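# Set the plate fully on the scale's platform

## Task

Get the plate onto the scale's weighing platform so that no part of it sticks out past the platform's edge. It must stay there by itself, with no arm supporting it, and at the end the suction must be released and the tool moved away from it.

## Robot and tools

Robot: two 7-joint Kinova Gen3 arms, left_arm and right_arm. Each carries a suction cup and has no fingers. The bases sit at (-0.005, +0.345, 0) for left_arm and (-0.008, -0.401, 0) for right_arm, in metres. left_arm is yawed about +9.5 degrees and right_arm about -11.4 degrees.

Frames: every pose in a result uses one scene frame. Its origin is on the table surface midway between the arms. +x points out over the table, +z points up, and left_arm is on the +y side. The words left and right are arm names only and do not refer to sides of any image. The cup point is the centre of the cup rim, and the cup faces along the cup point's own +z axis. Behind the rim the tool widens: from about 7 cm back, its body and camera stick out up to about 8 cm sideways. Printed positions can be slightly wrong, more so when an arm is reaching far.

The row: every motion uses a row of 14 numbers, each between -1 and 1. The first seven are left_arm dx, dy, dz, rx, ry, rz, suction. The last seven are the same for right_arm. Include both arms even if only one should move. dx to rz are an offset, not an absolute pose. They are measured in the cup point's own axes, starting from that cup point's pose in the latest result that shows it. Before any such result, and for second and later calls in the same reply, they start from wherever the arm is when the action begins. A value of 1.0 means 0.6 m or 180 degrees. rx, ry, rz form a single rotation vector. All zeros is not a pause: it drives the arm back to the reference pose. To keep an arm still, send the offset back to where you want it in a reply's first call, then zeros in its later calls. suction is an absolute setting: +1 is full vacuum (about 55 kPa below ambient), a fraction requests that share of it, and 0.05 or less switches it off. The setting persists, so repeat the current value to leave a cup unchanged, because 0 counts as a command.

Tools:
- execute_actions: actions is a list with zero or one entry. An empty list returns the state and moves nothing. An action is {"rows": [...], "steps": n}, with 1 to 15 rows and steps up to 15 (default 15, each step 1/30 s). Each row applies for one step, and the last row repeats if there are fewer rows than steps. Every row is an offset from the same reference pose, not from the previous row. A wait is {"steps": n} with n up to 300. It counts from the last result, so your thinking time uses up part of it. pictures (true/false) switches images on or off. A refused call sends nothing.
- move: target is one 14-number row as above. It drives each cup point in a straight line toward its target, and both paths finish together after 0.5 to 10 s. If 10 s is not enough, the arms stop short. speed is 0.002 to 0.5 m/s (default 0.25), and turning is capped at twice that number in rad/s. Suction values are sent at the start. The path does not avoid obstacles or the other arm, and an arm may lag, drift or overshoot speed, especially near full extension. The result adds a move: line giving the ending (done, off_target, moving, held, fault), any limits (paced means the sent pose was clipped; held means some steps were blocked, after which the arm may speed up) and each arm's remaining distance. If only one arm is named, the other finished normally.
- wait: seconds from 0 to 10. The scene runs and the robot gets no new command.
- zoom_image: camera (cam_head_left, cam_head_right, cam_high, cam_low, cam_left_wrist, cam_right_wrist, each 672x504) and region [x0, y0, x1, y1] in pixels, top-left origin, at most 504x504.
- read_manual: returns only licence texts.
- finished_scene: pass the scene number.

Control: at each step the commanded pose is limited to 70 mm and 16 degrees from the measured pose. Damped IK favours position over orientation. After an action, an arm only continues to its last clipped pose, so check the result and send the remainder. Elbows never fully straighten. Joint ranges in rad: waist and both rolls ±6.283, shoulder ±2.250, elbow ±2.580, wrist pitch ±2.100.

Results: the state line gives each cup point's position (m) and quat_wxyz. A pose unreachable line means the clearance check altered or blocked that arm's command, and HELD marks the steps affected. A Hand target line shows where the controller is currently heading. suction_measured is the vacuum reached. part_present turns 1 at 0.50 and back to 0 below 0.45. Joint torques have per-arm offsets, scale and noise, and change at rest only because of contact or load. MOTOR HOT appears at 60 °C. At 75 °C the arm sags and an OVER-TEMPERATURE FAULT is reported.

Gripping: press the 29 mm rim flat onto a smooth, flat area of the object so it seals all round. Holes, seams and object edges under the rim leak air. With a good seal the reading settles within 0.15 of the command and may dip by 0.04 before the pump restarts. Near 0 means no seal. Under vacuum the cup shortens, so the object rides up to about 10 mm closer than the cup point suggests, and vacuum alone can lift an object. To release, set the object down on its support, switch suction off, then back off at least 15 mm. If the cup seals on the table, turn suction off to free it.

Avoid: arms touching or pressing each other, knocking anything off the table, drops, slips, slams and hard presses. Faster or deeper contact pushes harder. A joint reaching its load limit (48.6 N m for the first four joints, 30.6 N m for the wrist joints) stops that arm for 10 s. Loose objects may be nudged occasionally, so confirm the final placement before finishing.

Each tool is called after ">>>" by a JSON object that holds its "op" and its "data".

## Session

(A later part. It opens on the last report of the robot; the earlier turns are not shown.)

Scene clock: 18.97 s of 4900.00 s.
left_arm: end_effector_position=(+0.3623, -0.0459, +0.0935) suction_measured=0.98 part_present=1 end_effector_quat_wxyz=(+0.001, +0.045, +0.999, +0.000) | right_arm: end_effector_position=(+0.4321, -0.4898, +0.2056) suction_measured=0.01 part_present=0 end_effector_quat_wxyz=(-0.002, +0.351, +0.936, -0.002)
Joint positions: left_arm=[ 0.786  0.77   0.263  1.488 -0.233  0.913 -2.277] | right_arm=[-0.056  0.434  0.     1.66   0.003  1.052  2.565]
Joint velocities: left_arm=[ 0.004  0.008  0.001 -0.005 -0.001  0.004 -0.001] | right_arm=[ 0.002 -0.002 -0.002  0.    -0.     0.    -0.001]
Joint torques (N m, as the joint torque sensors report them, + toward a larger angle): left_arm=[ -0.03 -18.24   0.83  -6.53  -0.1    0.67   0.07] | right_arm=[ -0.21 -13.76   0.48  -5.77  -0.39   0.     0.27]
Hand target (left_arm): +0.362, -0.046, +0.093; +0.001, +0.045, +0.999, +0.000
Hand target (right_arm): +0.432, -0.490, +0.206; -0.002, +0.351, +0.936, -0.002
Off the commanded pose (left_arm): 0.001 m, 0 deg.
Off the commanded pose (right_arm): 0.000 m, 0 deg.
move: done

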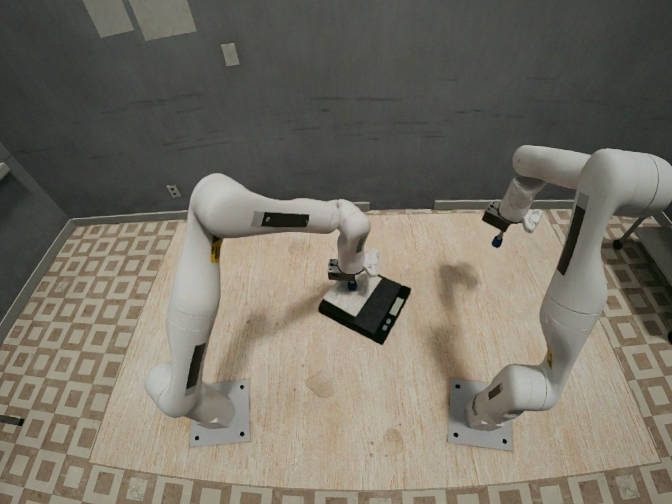

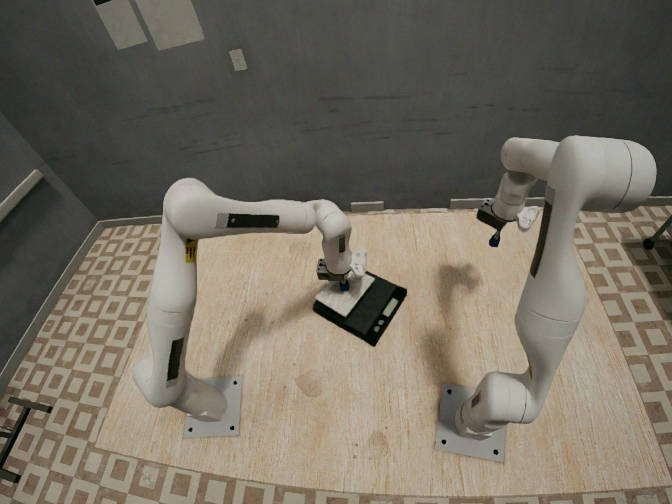

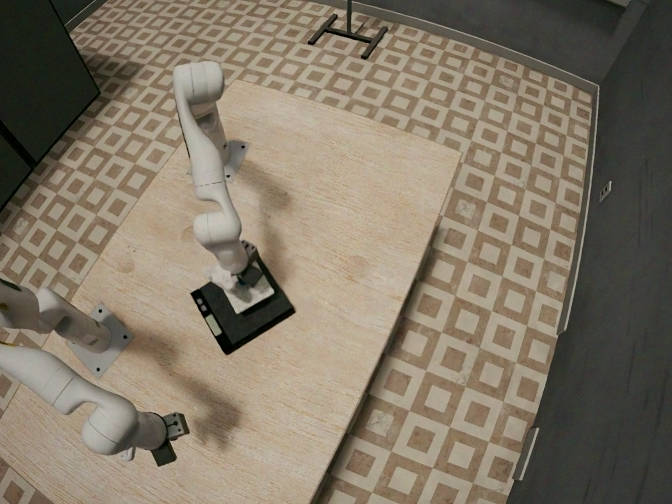

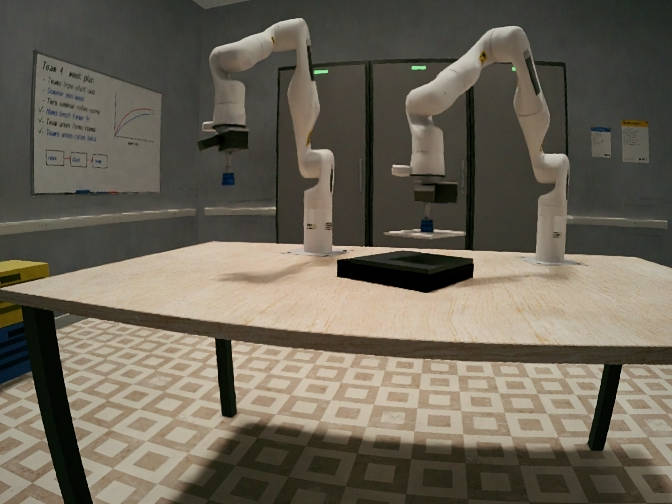

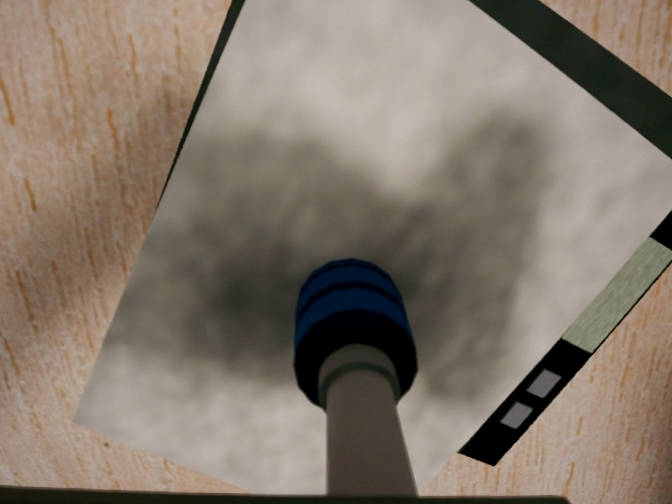

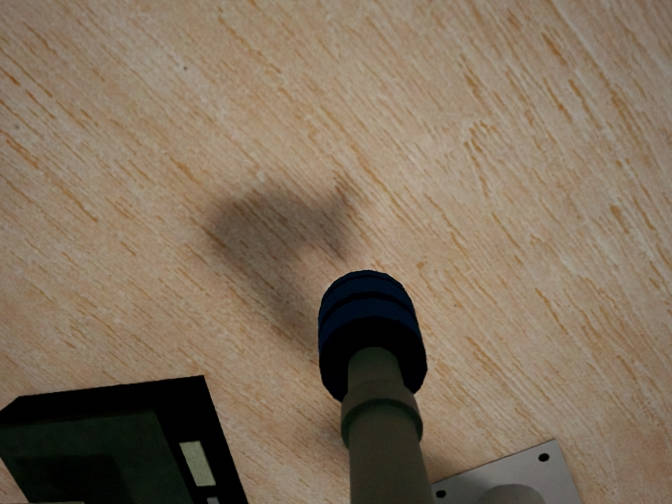

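>>> {"op": "move", "data": {"target": [0,-0.03,0.06,0,0,-0.025,1,0,0,0,0,0,0,0], "speed": 0.1}}

Scene clock: 20.97 s of 4900.00 s.
left_arm: end_effector_position=(+0.3608, -0.0637, +0.0576) suction_measured=0.98 part_present=1 end_effector_quat_wxyz=(+0.001, +0.006, +1.000, -0.000) | right_arm: end_effector_position=(+0.4321, -0.4898, +0.2056) suction_measured=0.01 part_present=0 end_effector_quat_wxyz=(-0.002, +0.351, +0.936, -0.002)
Joint positions: left_arm=[ 0.834  0.844  0.229  1.464 -0.229  0.859 -2.181] | right_arm=[-0.056  0.434  0.     1.66   0.003  1.052  2.565]
Joint velocities: left_arm=[ 0.003  0.004 -0.    -0.001 -0.    -0.     0.002] | right_arm=[ 0.001  0.001  0.001  0.     0.001 -0.     0.   ]
Joint torques (N m, as the joint torque sensors report them, + toward a larger angle): left_arm=[ -0.11 -18.12   0.8   -6.24   0.02   0.4   -0.33] | right_arm=[ -0.15 -13.71   0.54  -5.82  -0.2   -0.03   0.21]
Hand target (left_arm): +0.361, -0.064, +0.057; +0.001, +0.006, +1.000, +0.000
Hand target (right_arm): +0.432, -0.490, +0.206; -0.002, +0.351, +0.936, -0.002
Off the commanded pose (left_arm): 0.000 m, 0 deg.
Off the commanded pose (right_arm): 0.000 m, 0 deg.
move: done

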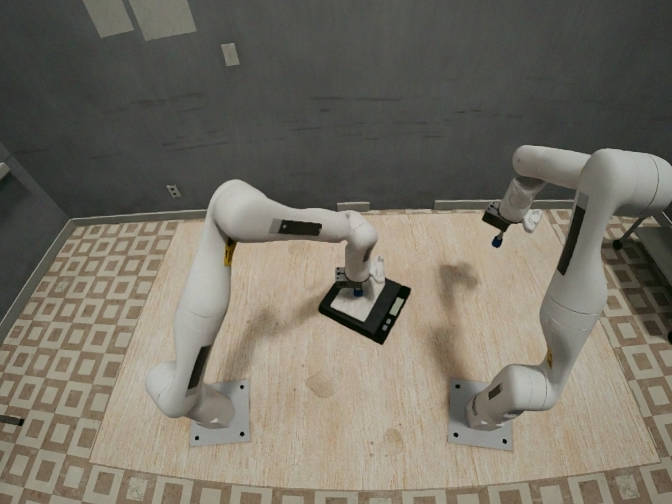

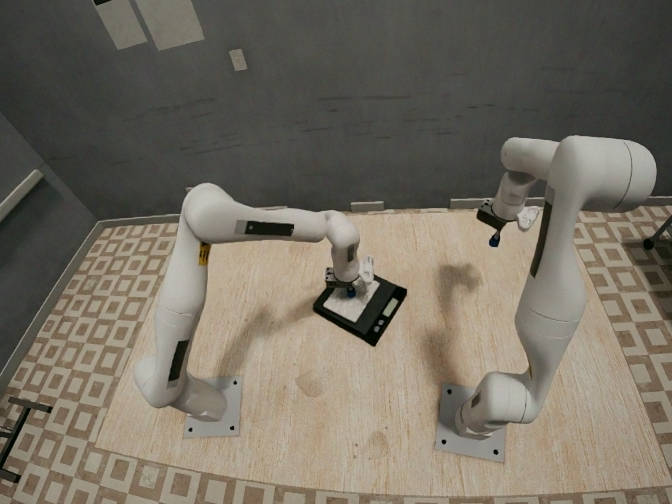

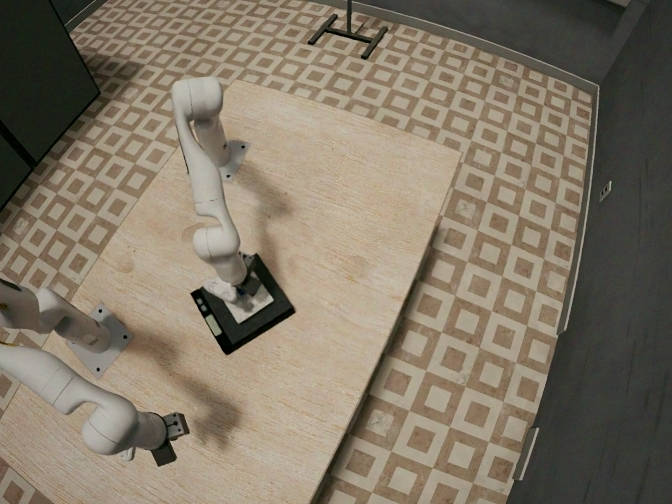

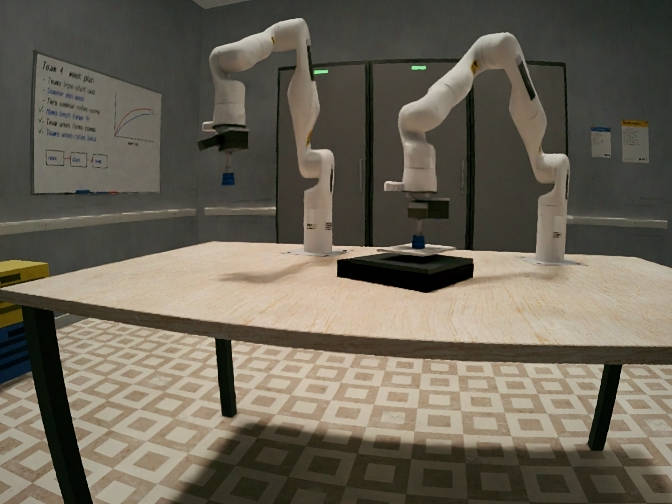

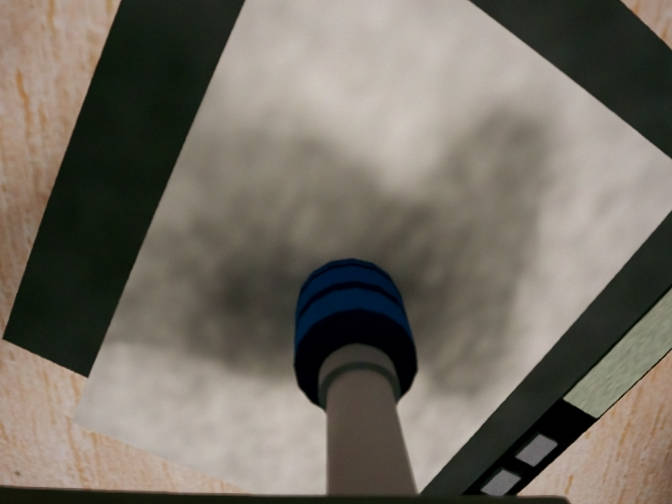

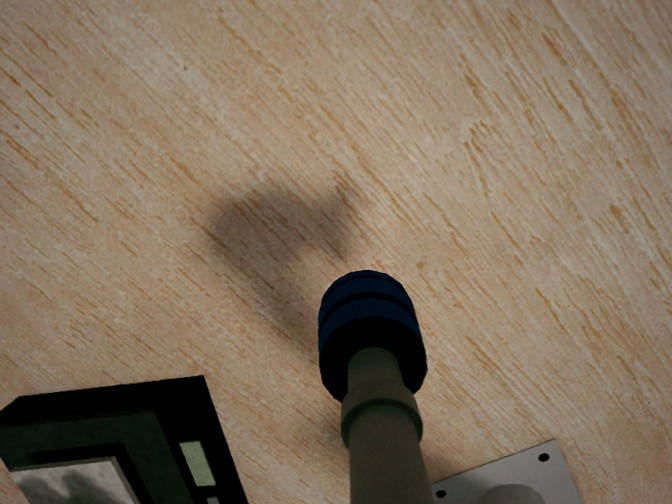

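>>> {"op": "move", "data": {"target": [-0.012,-0.004,0.027,0,0,0,1,0,0,0,0,0,0,0], "speed": 0.04}}

>>> {"op": "zoom_image", "data": {"camera": "cam_low", "region": [330,200,490,300]}}

Scene clock: 24.77 s of 4900.00 s.
left_arm: end_effector_position=(+0.3680, -0.0662, +0.0416) suction_measured=1.00 part_present=1 end_effector_quat_wxyz=(+0.001, +0.006, +1.000, -0.000) | right_arm: end_effector_position=(+0.4321, -0.4898, +0.2056) suction_measured=0.01 part_present=0 end_effector_quat_wxyz=(-0.002, +0.351, +0.936, -0.002)
Joint positions: left_arm=[ 0.832  0.881  0.224  1.444 -0.234  0.841 -2.186] | right_arm=[-0.056  0.434  0.     1.66   0.003  1.052  2.565]
Joint velocities: left_arm=[ 0.001  0.004 -0.    -0.001 -0.001 -0.001 -0.001] | right_arm=[-0.001 -0.002 -0.001  0.     0.    -0.    -0.   ]
Joint torques (N m, as the joint torque sensors report them, + toward a larger angle): left_arm=[ -0.04 -18.86   1.29  -5.75  -0.05   0.46  -0.21] | right_arm=[ -0.12 -13.83   0.46  -5.9   -0.28   0.05   0.24]
Hand target (left_arm): +0.368, -0.066, +0.041; +0.001, +0.006, +1.000, -0.000
Hand target (right_arm): +0.432, -0.490, +0.206; -0.002, +0.351, +0.936, -0.002
Off the commanded pose (left_arm): 0.000 m, 0 deg.
Off the commanded pose (right_arm): 0.000 m, 0 deg.
move: done

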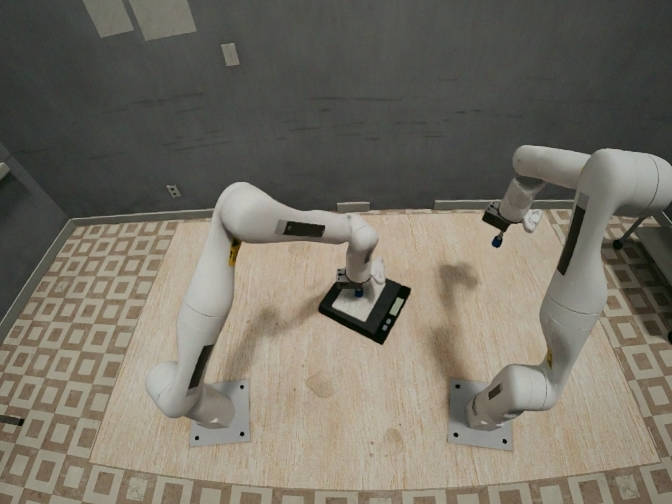

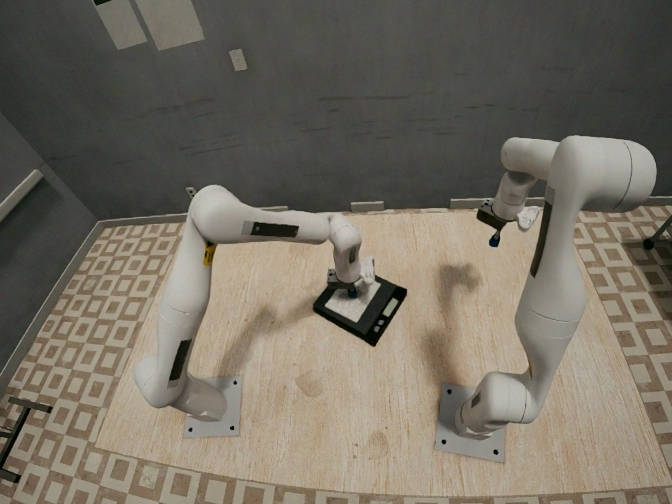

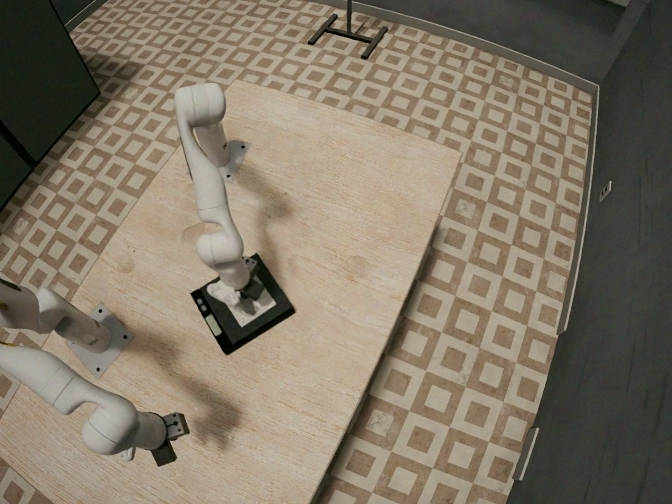

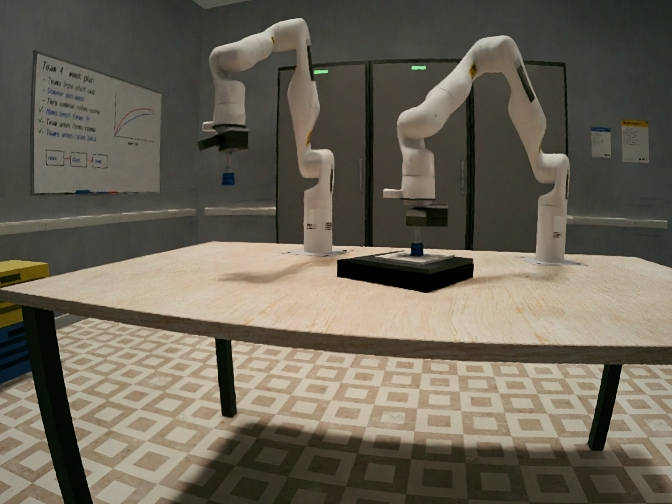

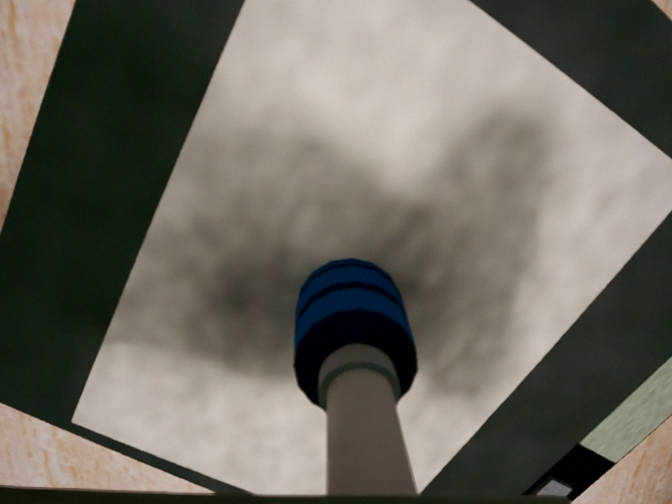

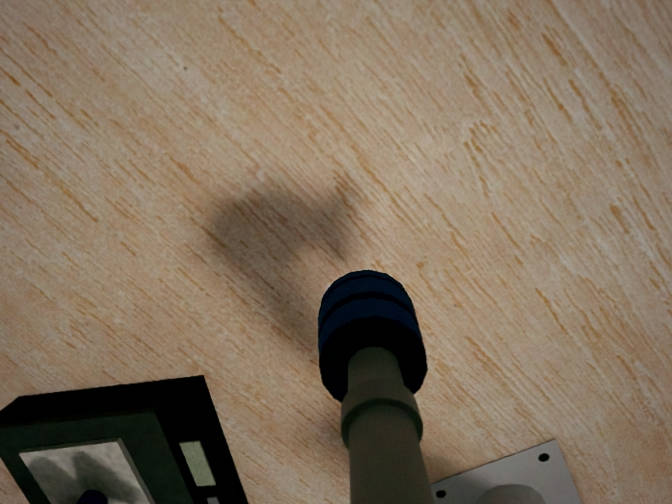

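Region (330, 200, 490, 300) of cam_low's 672x504 image, scaled by 3.150, with more detail than that image has; it fills the top 315 rows of this view, and the rest is white.

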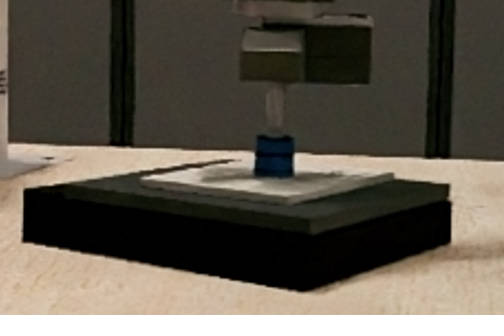

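Inside, with a few mm gap left.

>>> {"op": "move", "data": {"target": [-0.008,-0.004,0.012,0,0,0,1,0,0,0,0,0,0,0], "speed": 0.015}}

Scene clock: 26.57 s of 4900.00 s.
left_arm: end_effector_position=(+0.3739, -0.0709, +0.0404) suction_measured=1.00 part_present=1 end_effector_quat_wxyz=(+0.005, +0.006, +1.000, -0.003) | right_arm: end_effector_position=(+0.4321, -0.4898, +0.2056) suction_measured=0.01 part_present=0 end_effector_quat_wxyz=(-0.002, +0.351, +0.936, -0.002)
Joint positions: left_arm=[ 0.832  0.891  0.223  1.424 -0.236  0.841 -2.189] | right_arm=[-0.056  0.434  0.     1.66   0.003  1.052  2.565]
Joint velocities: left_arm=[ 0.    -0.    -0.    -0.003  0.001  0.    -0.001] | right_arm=[-0.    -0.001 -0.001  0.001  0.002  0.    -0.   ]
Joint torques (N m, as the joint torque sensors report them, + toward a larger angle): left_arm=[ -0.63 -12.02  -0.29  -4.76  -0.26  -0.84  -0.03] | right_arm=[ -0.21 -13.62   0.46  -5.78  -0.27   0.04   0.24]
Hand target (left_arm): +0.373, -0.069, +0.034; +0.001, +0.006, +1.000, -0.000
Hand target (right_arm): +0.432, -0.490, +0.206; -0.002, +0.351, +0.936, -0.002
Off the commanded pose (left_arm): 0.007 m, 1 deg.
Off the commanded pose (right_arm): 0.000 m, 0 deg.
move: off_target (left_arm)

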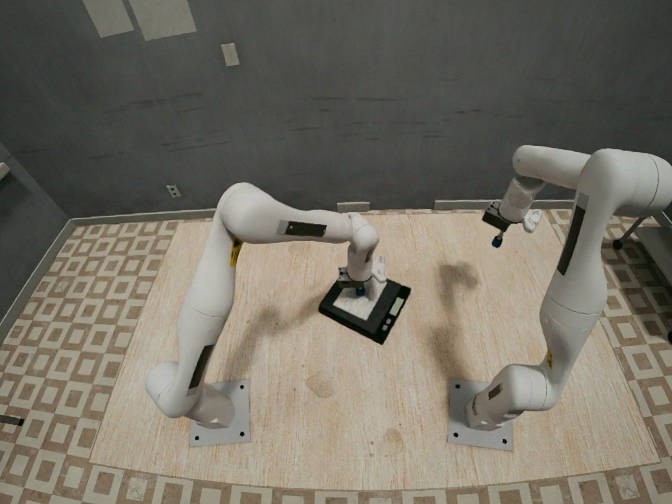

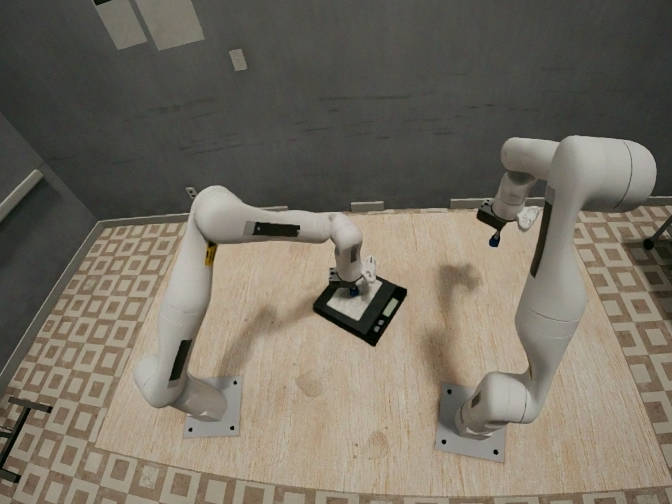

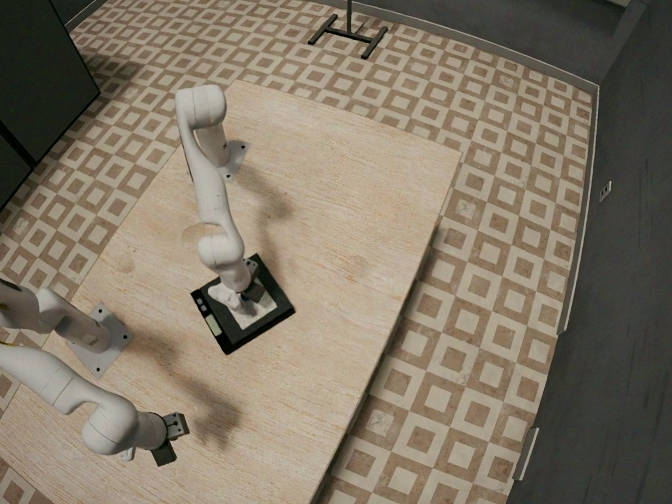

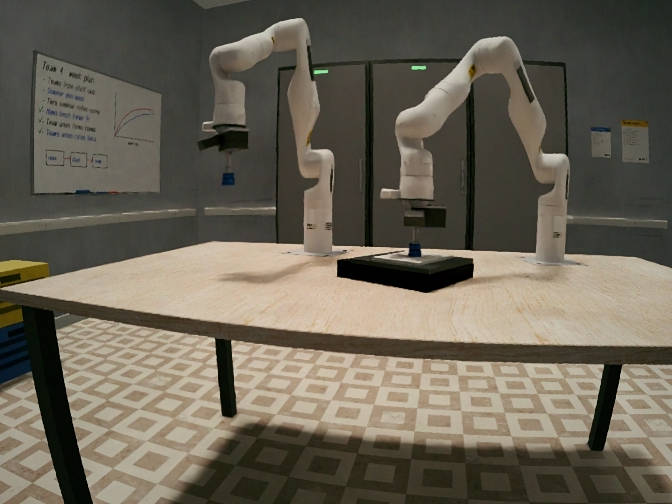

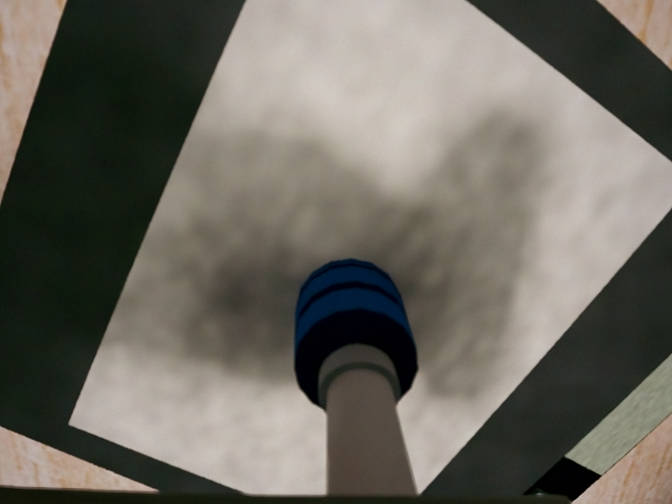

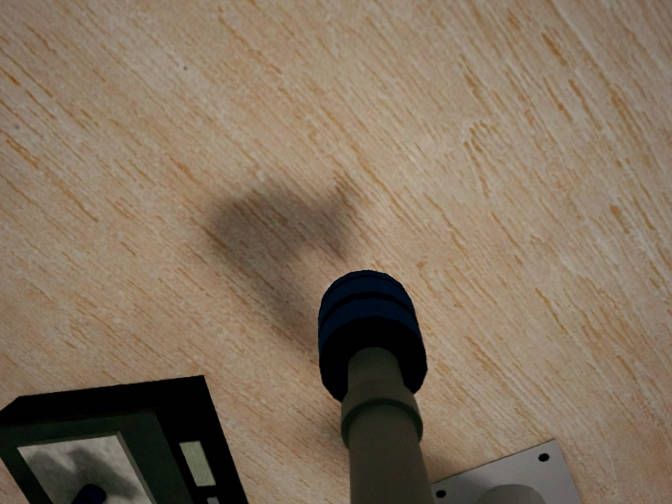

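>>> {"op": "execute_actions", "data": {"actions": [{"rows":[[0,0,0,0,0,0,0,0,0,0,0,0,0,0]],"steps":15}], "pictures": false}}

>>> {"op": "move", "data": {"target": [0,0,-0.05,0,0,0,0,0,0,0,0,0,0,0], "speed": 0.06}}

>>> {"op": "move", "data": {"target": [0,0.4,-0.2,0,0,0,0,0,0,0,0,0,0,0], "speed": 0.4}}

Scene clock: 29.83 s of 4900.00 s.
left_arm: end_effector_position=(+0.3749, -0.0719, +0.0430) suction_measured=0.00 part_present=0 end_effector_quat_wxyz=(+0.006, +0.006, +1.000, -0.005) | right_arm: end_effector_position=(+0.4321, -0.4898, +0.2056) suction_measured=0.01 part_present=0 end_effector_quat_wxyz=(-0.002, +0.351, +0.936, -0.002)
Joint positions: left_arm=[ 0.832  0.887  0.224  1.423 -0.236  0.842 -2.189] | right_arm=[-0.056  0.434  0.     1.66   0.003  1.052  2.565]
Joint velocities: left_arm=[-0.001 -0.001 -0.001  0.     0.     0.    -0.   ] | right_arm=[ 0.001  0.001 -0.001 -0.001 -0.001  0.    -0.001]
Joint torques (N m, as the joint torque sensors report them, + toward a larger angle): left_arm=[ -0.35 -15.37   0.41  -5.    -0.05   0.23  -0.11] | right_arm=[ -0.04 -13.62   0.4   -5.76  -0.31   0.12   0.26]
Hand target (left_arm): +0.374, -0.071, +0.040; +0.005, +0.006, +1.000, -0.003
Hand target (right_arm): +0.432, -0.490, +0.206; -0.002, +0.351, +0.936, -0.002
Off the commanded pose (left_arm): 0.003 m, 0 deg.
Off the commanded pose (right_arm): 0.000 m, 0 deg.
Steps of this call (steps 1 to 83: nothing new was sent; steps 84 to 98: all 15 steps of this action). Readings (end_effector_position | what the end effector reports):
84: left_arm (+0.3741, -0.0711, +0.0410) | right_arm (+0.4321, -0.4898, +0.2056) | left_arm suction_measured=0.15 part_present=0 | right_arm suction_measured=0.01 part_present=0
85: left_arm (+0.3745, -0.0715, +0.0422) | right_arm (+0.4321, -0.4898, +0.2056) | left_arm suction_measured=0.00 part_present=0 | right_arm suction_measured=0.01 part_present=0
87: left_arm (+0.3749, -0.0720, +0.0432) | right_arm (+0.4321, -0.4898, +0.2056) | left_arm suction_measured=0.00 part_present=0 | right_arm suction_measured=0.01 part_present=0
91: left_arm (+0.3749, -0.0719, +0.0430) | right_arm (+0.4321, -0.4898, +0.2056) | left_arm suction_measured=0.00 part_present=0 | right_arm suction_measured=0.01 part_present=0
98: the state above

Scene clock: 30.90 s of 4900.00 s.
left_arm: end_effector_position=(+0.3745, -0.0716, +0.0729) suction_measured=0.00 part_present=0 end_effector_quat_wxyz=(+0.006, +0.006, +1.000, -0.005) | right_arm: end_effector_position=(+0.4321, -0.4898, +0.2056) suction_measured=0.01 part_present=0 end_effector_quat_wxyz=(-0.002, +0.351, +0.936, -0.002)
Joint positions: left_arm=[ 0.827  0.841  0.235  1.408 -0.226  0.904 -2.197] | right_arm=[-0.056  0.434  0.     1.66   0.003  1.052  2.565]
Joint velocities: left_arm=[-0.    -0.005  0.001 -0.001 -0.     0.002 -0.   ] | right_arm=[0.001 0.001 0.001 0.001 0.001 0.    0.001]
Joint torques (N m, as the joint torque sensors report them, + toward a larger angle): left_arm=[ -0.25 -17.89   0.97  -5.9    0.03   0.08  -0.26] | right_arm=[ -0.03 -13.67   0.4   -5.89  -0.35   0.03   0.23]
Hand target (left_arm): +0.375, -0.072, +0.073; +0.006, +0.006, +1.000, -0.005
Hand target (right_arm): +0.432, -0.490, +0.206; -0.002, +0.351, +0.936, -0.002
Off the commanded pose (left_arm): 0.000 m, 0 deg.
Off the commanded pose (right_arm): 0.000 m, 0 deg.
move: done

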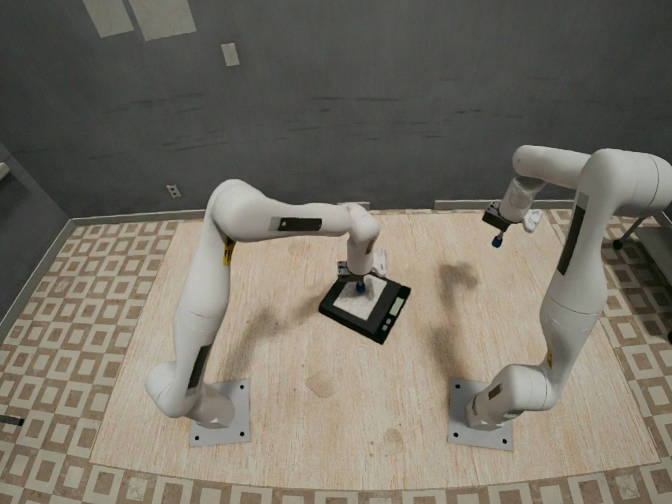

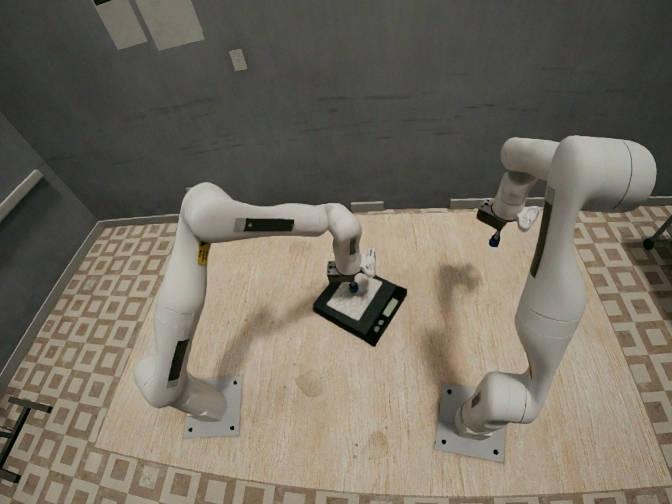

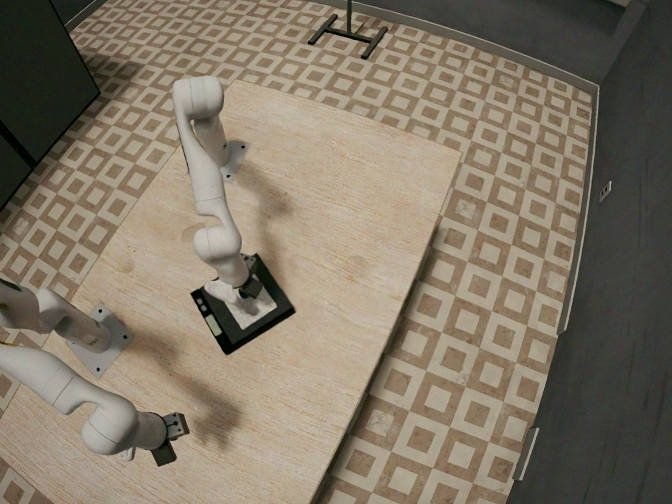

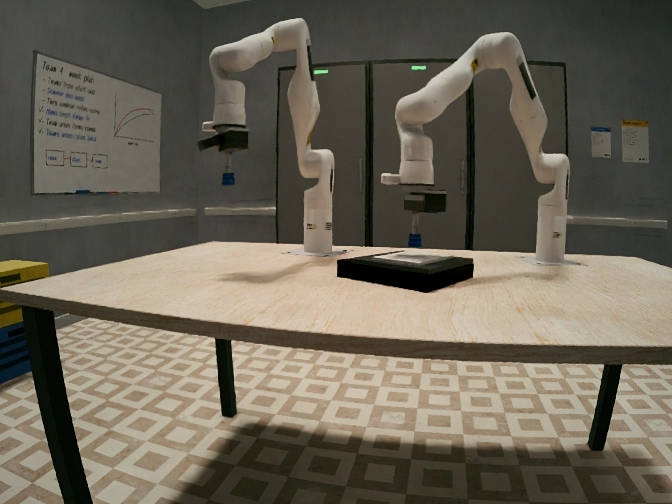

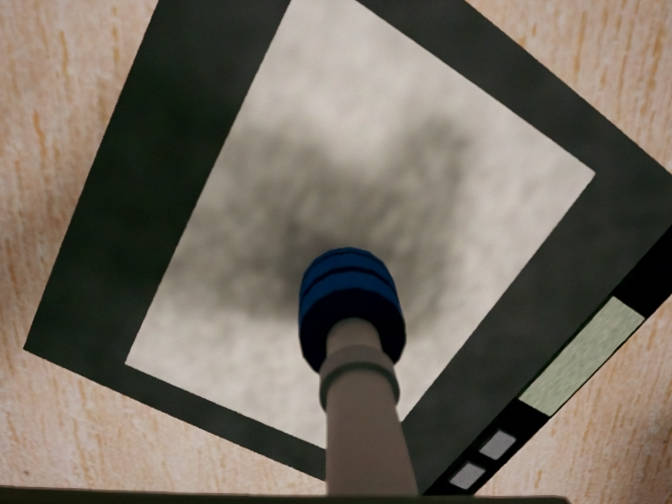

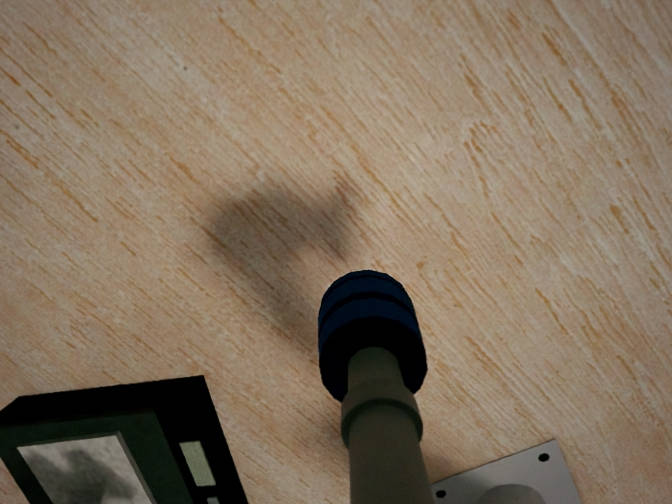

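Scene clock: 32.30 s of 4900.00 s.
left_arm: end_effector_position=(+0.3766, +0.1698, +0.1908) suction_measured=0.00 part_present=0 end_effector_quat_wxyz=(+0.006, +0.006, +1.000, -0.004) | right_arm: end_effector_position=(+0.4321, -0.4898, +0.2056) suction_measured=0.01 part_present=0 end_effector_quat_wxyz=(-0.002, +0.351, +0.936, -0.002)
Joint positions: left_arm=[ 0.361  0.39   0.238  1.805 -0.107  0.945 -2.678] | right_arm=[-0.056  0.434  0.     1.66   0.003  1.052  2.565]
Joint velocities: left_arm=[-0.003 -0.001 -0.002  0.     0.001  0.    -0.002] | right_arm=[-0.     0.     0.    -0.     0.     0.    -0.001]
Joint torques (N m, as the joint torque sensors report them, + toward a larger angle): left_arm=[  0.21 -11.35   0.39  -5.84   0.15   0.27   0.01] | right_arm=[ -0.27 -13.73   0.36  -5.79  -0.32   0.02   0.2 ]
Hand target (left_arm): +0.377, +0.170, +0.191; +0.006, +0.006, +1.000, -0.004
Hand target (right_arm): +0.432, -0.490, +0.206; -0.002, +0.351, +0.936, -0.002
Off the commanded pose (left_arm): 0.001 m, 0 deg.
Off the commanded pose (right_arm): 0.000 m, 0 deg.
move: done; limits=paced

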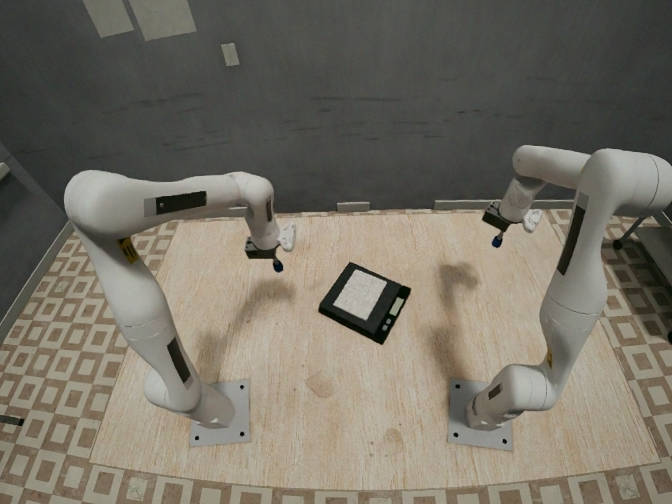

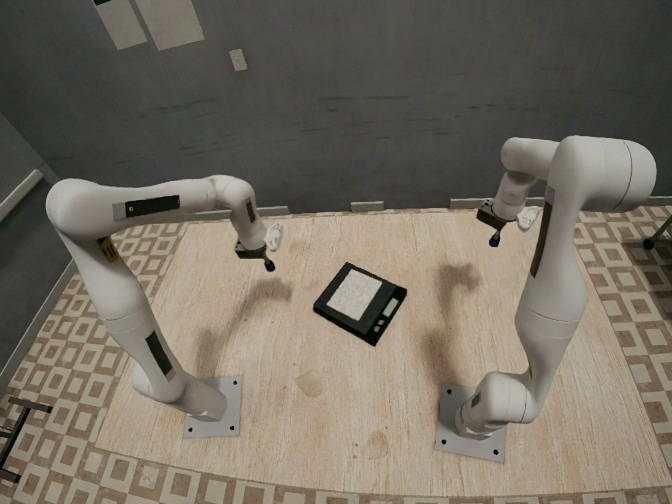

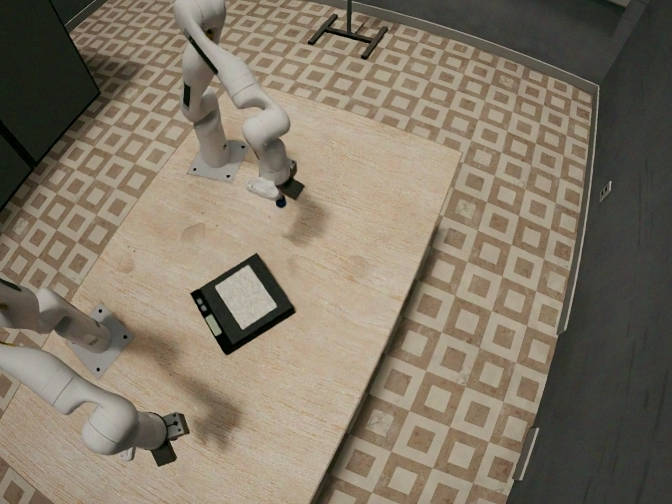

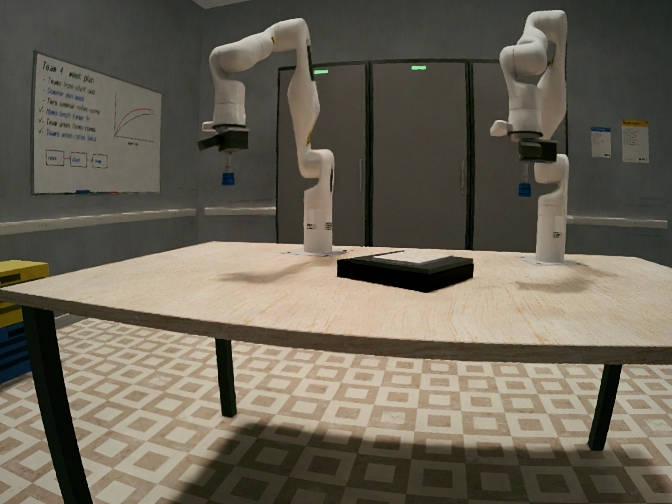

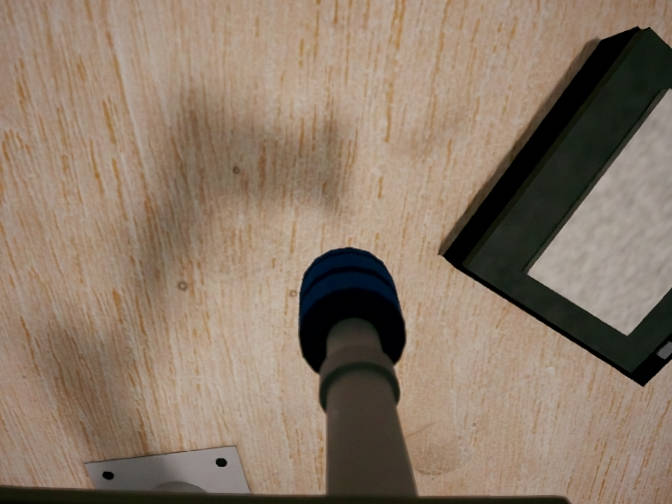

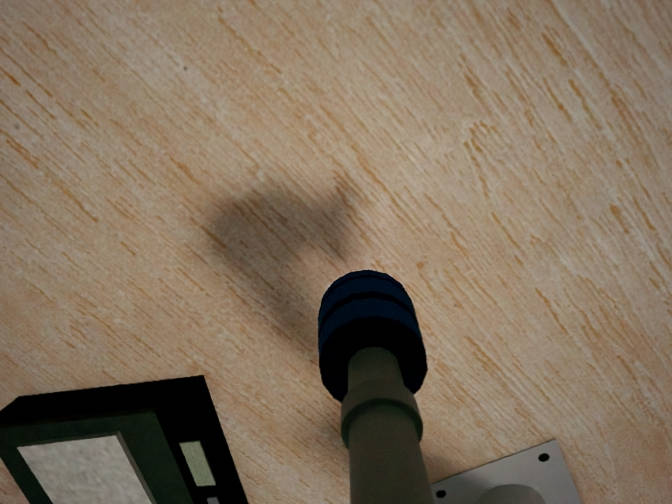

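>>> {"op": "finished_scene", "data": {"scene": 1}}

The scene is finished: the task was done.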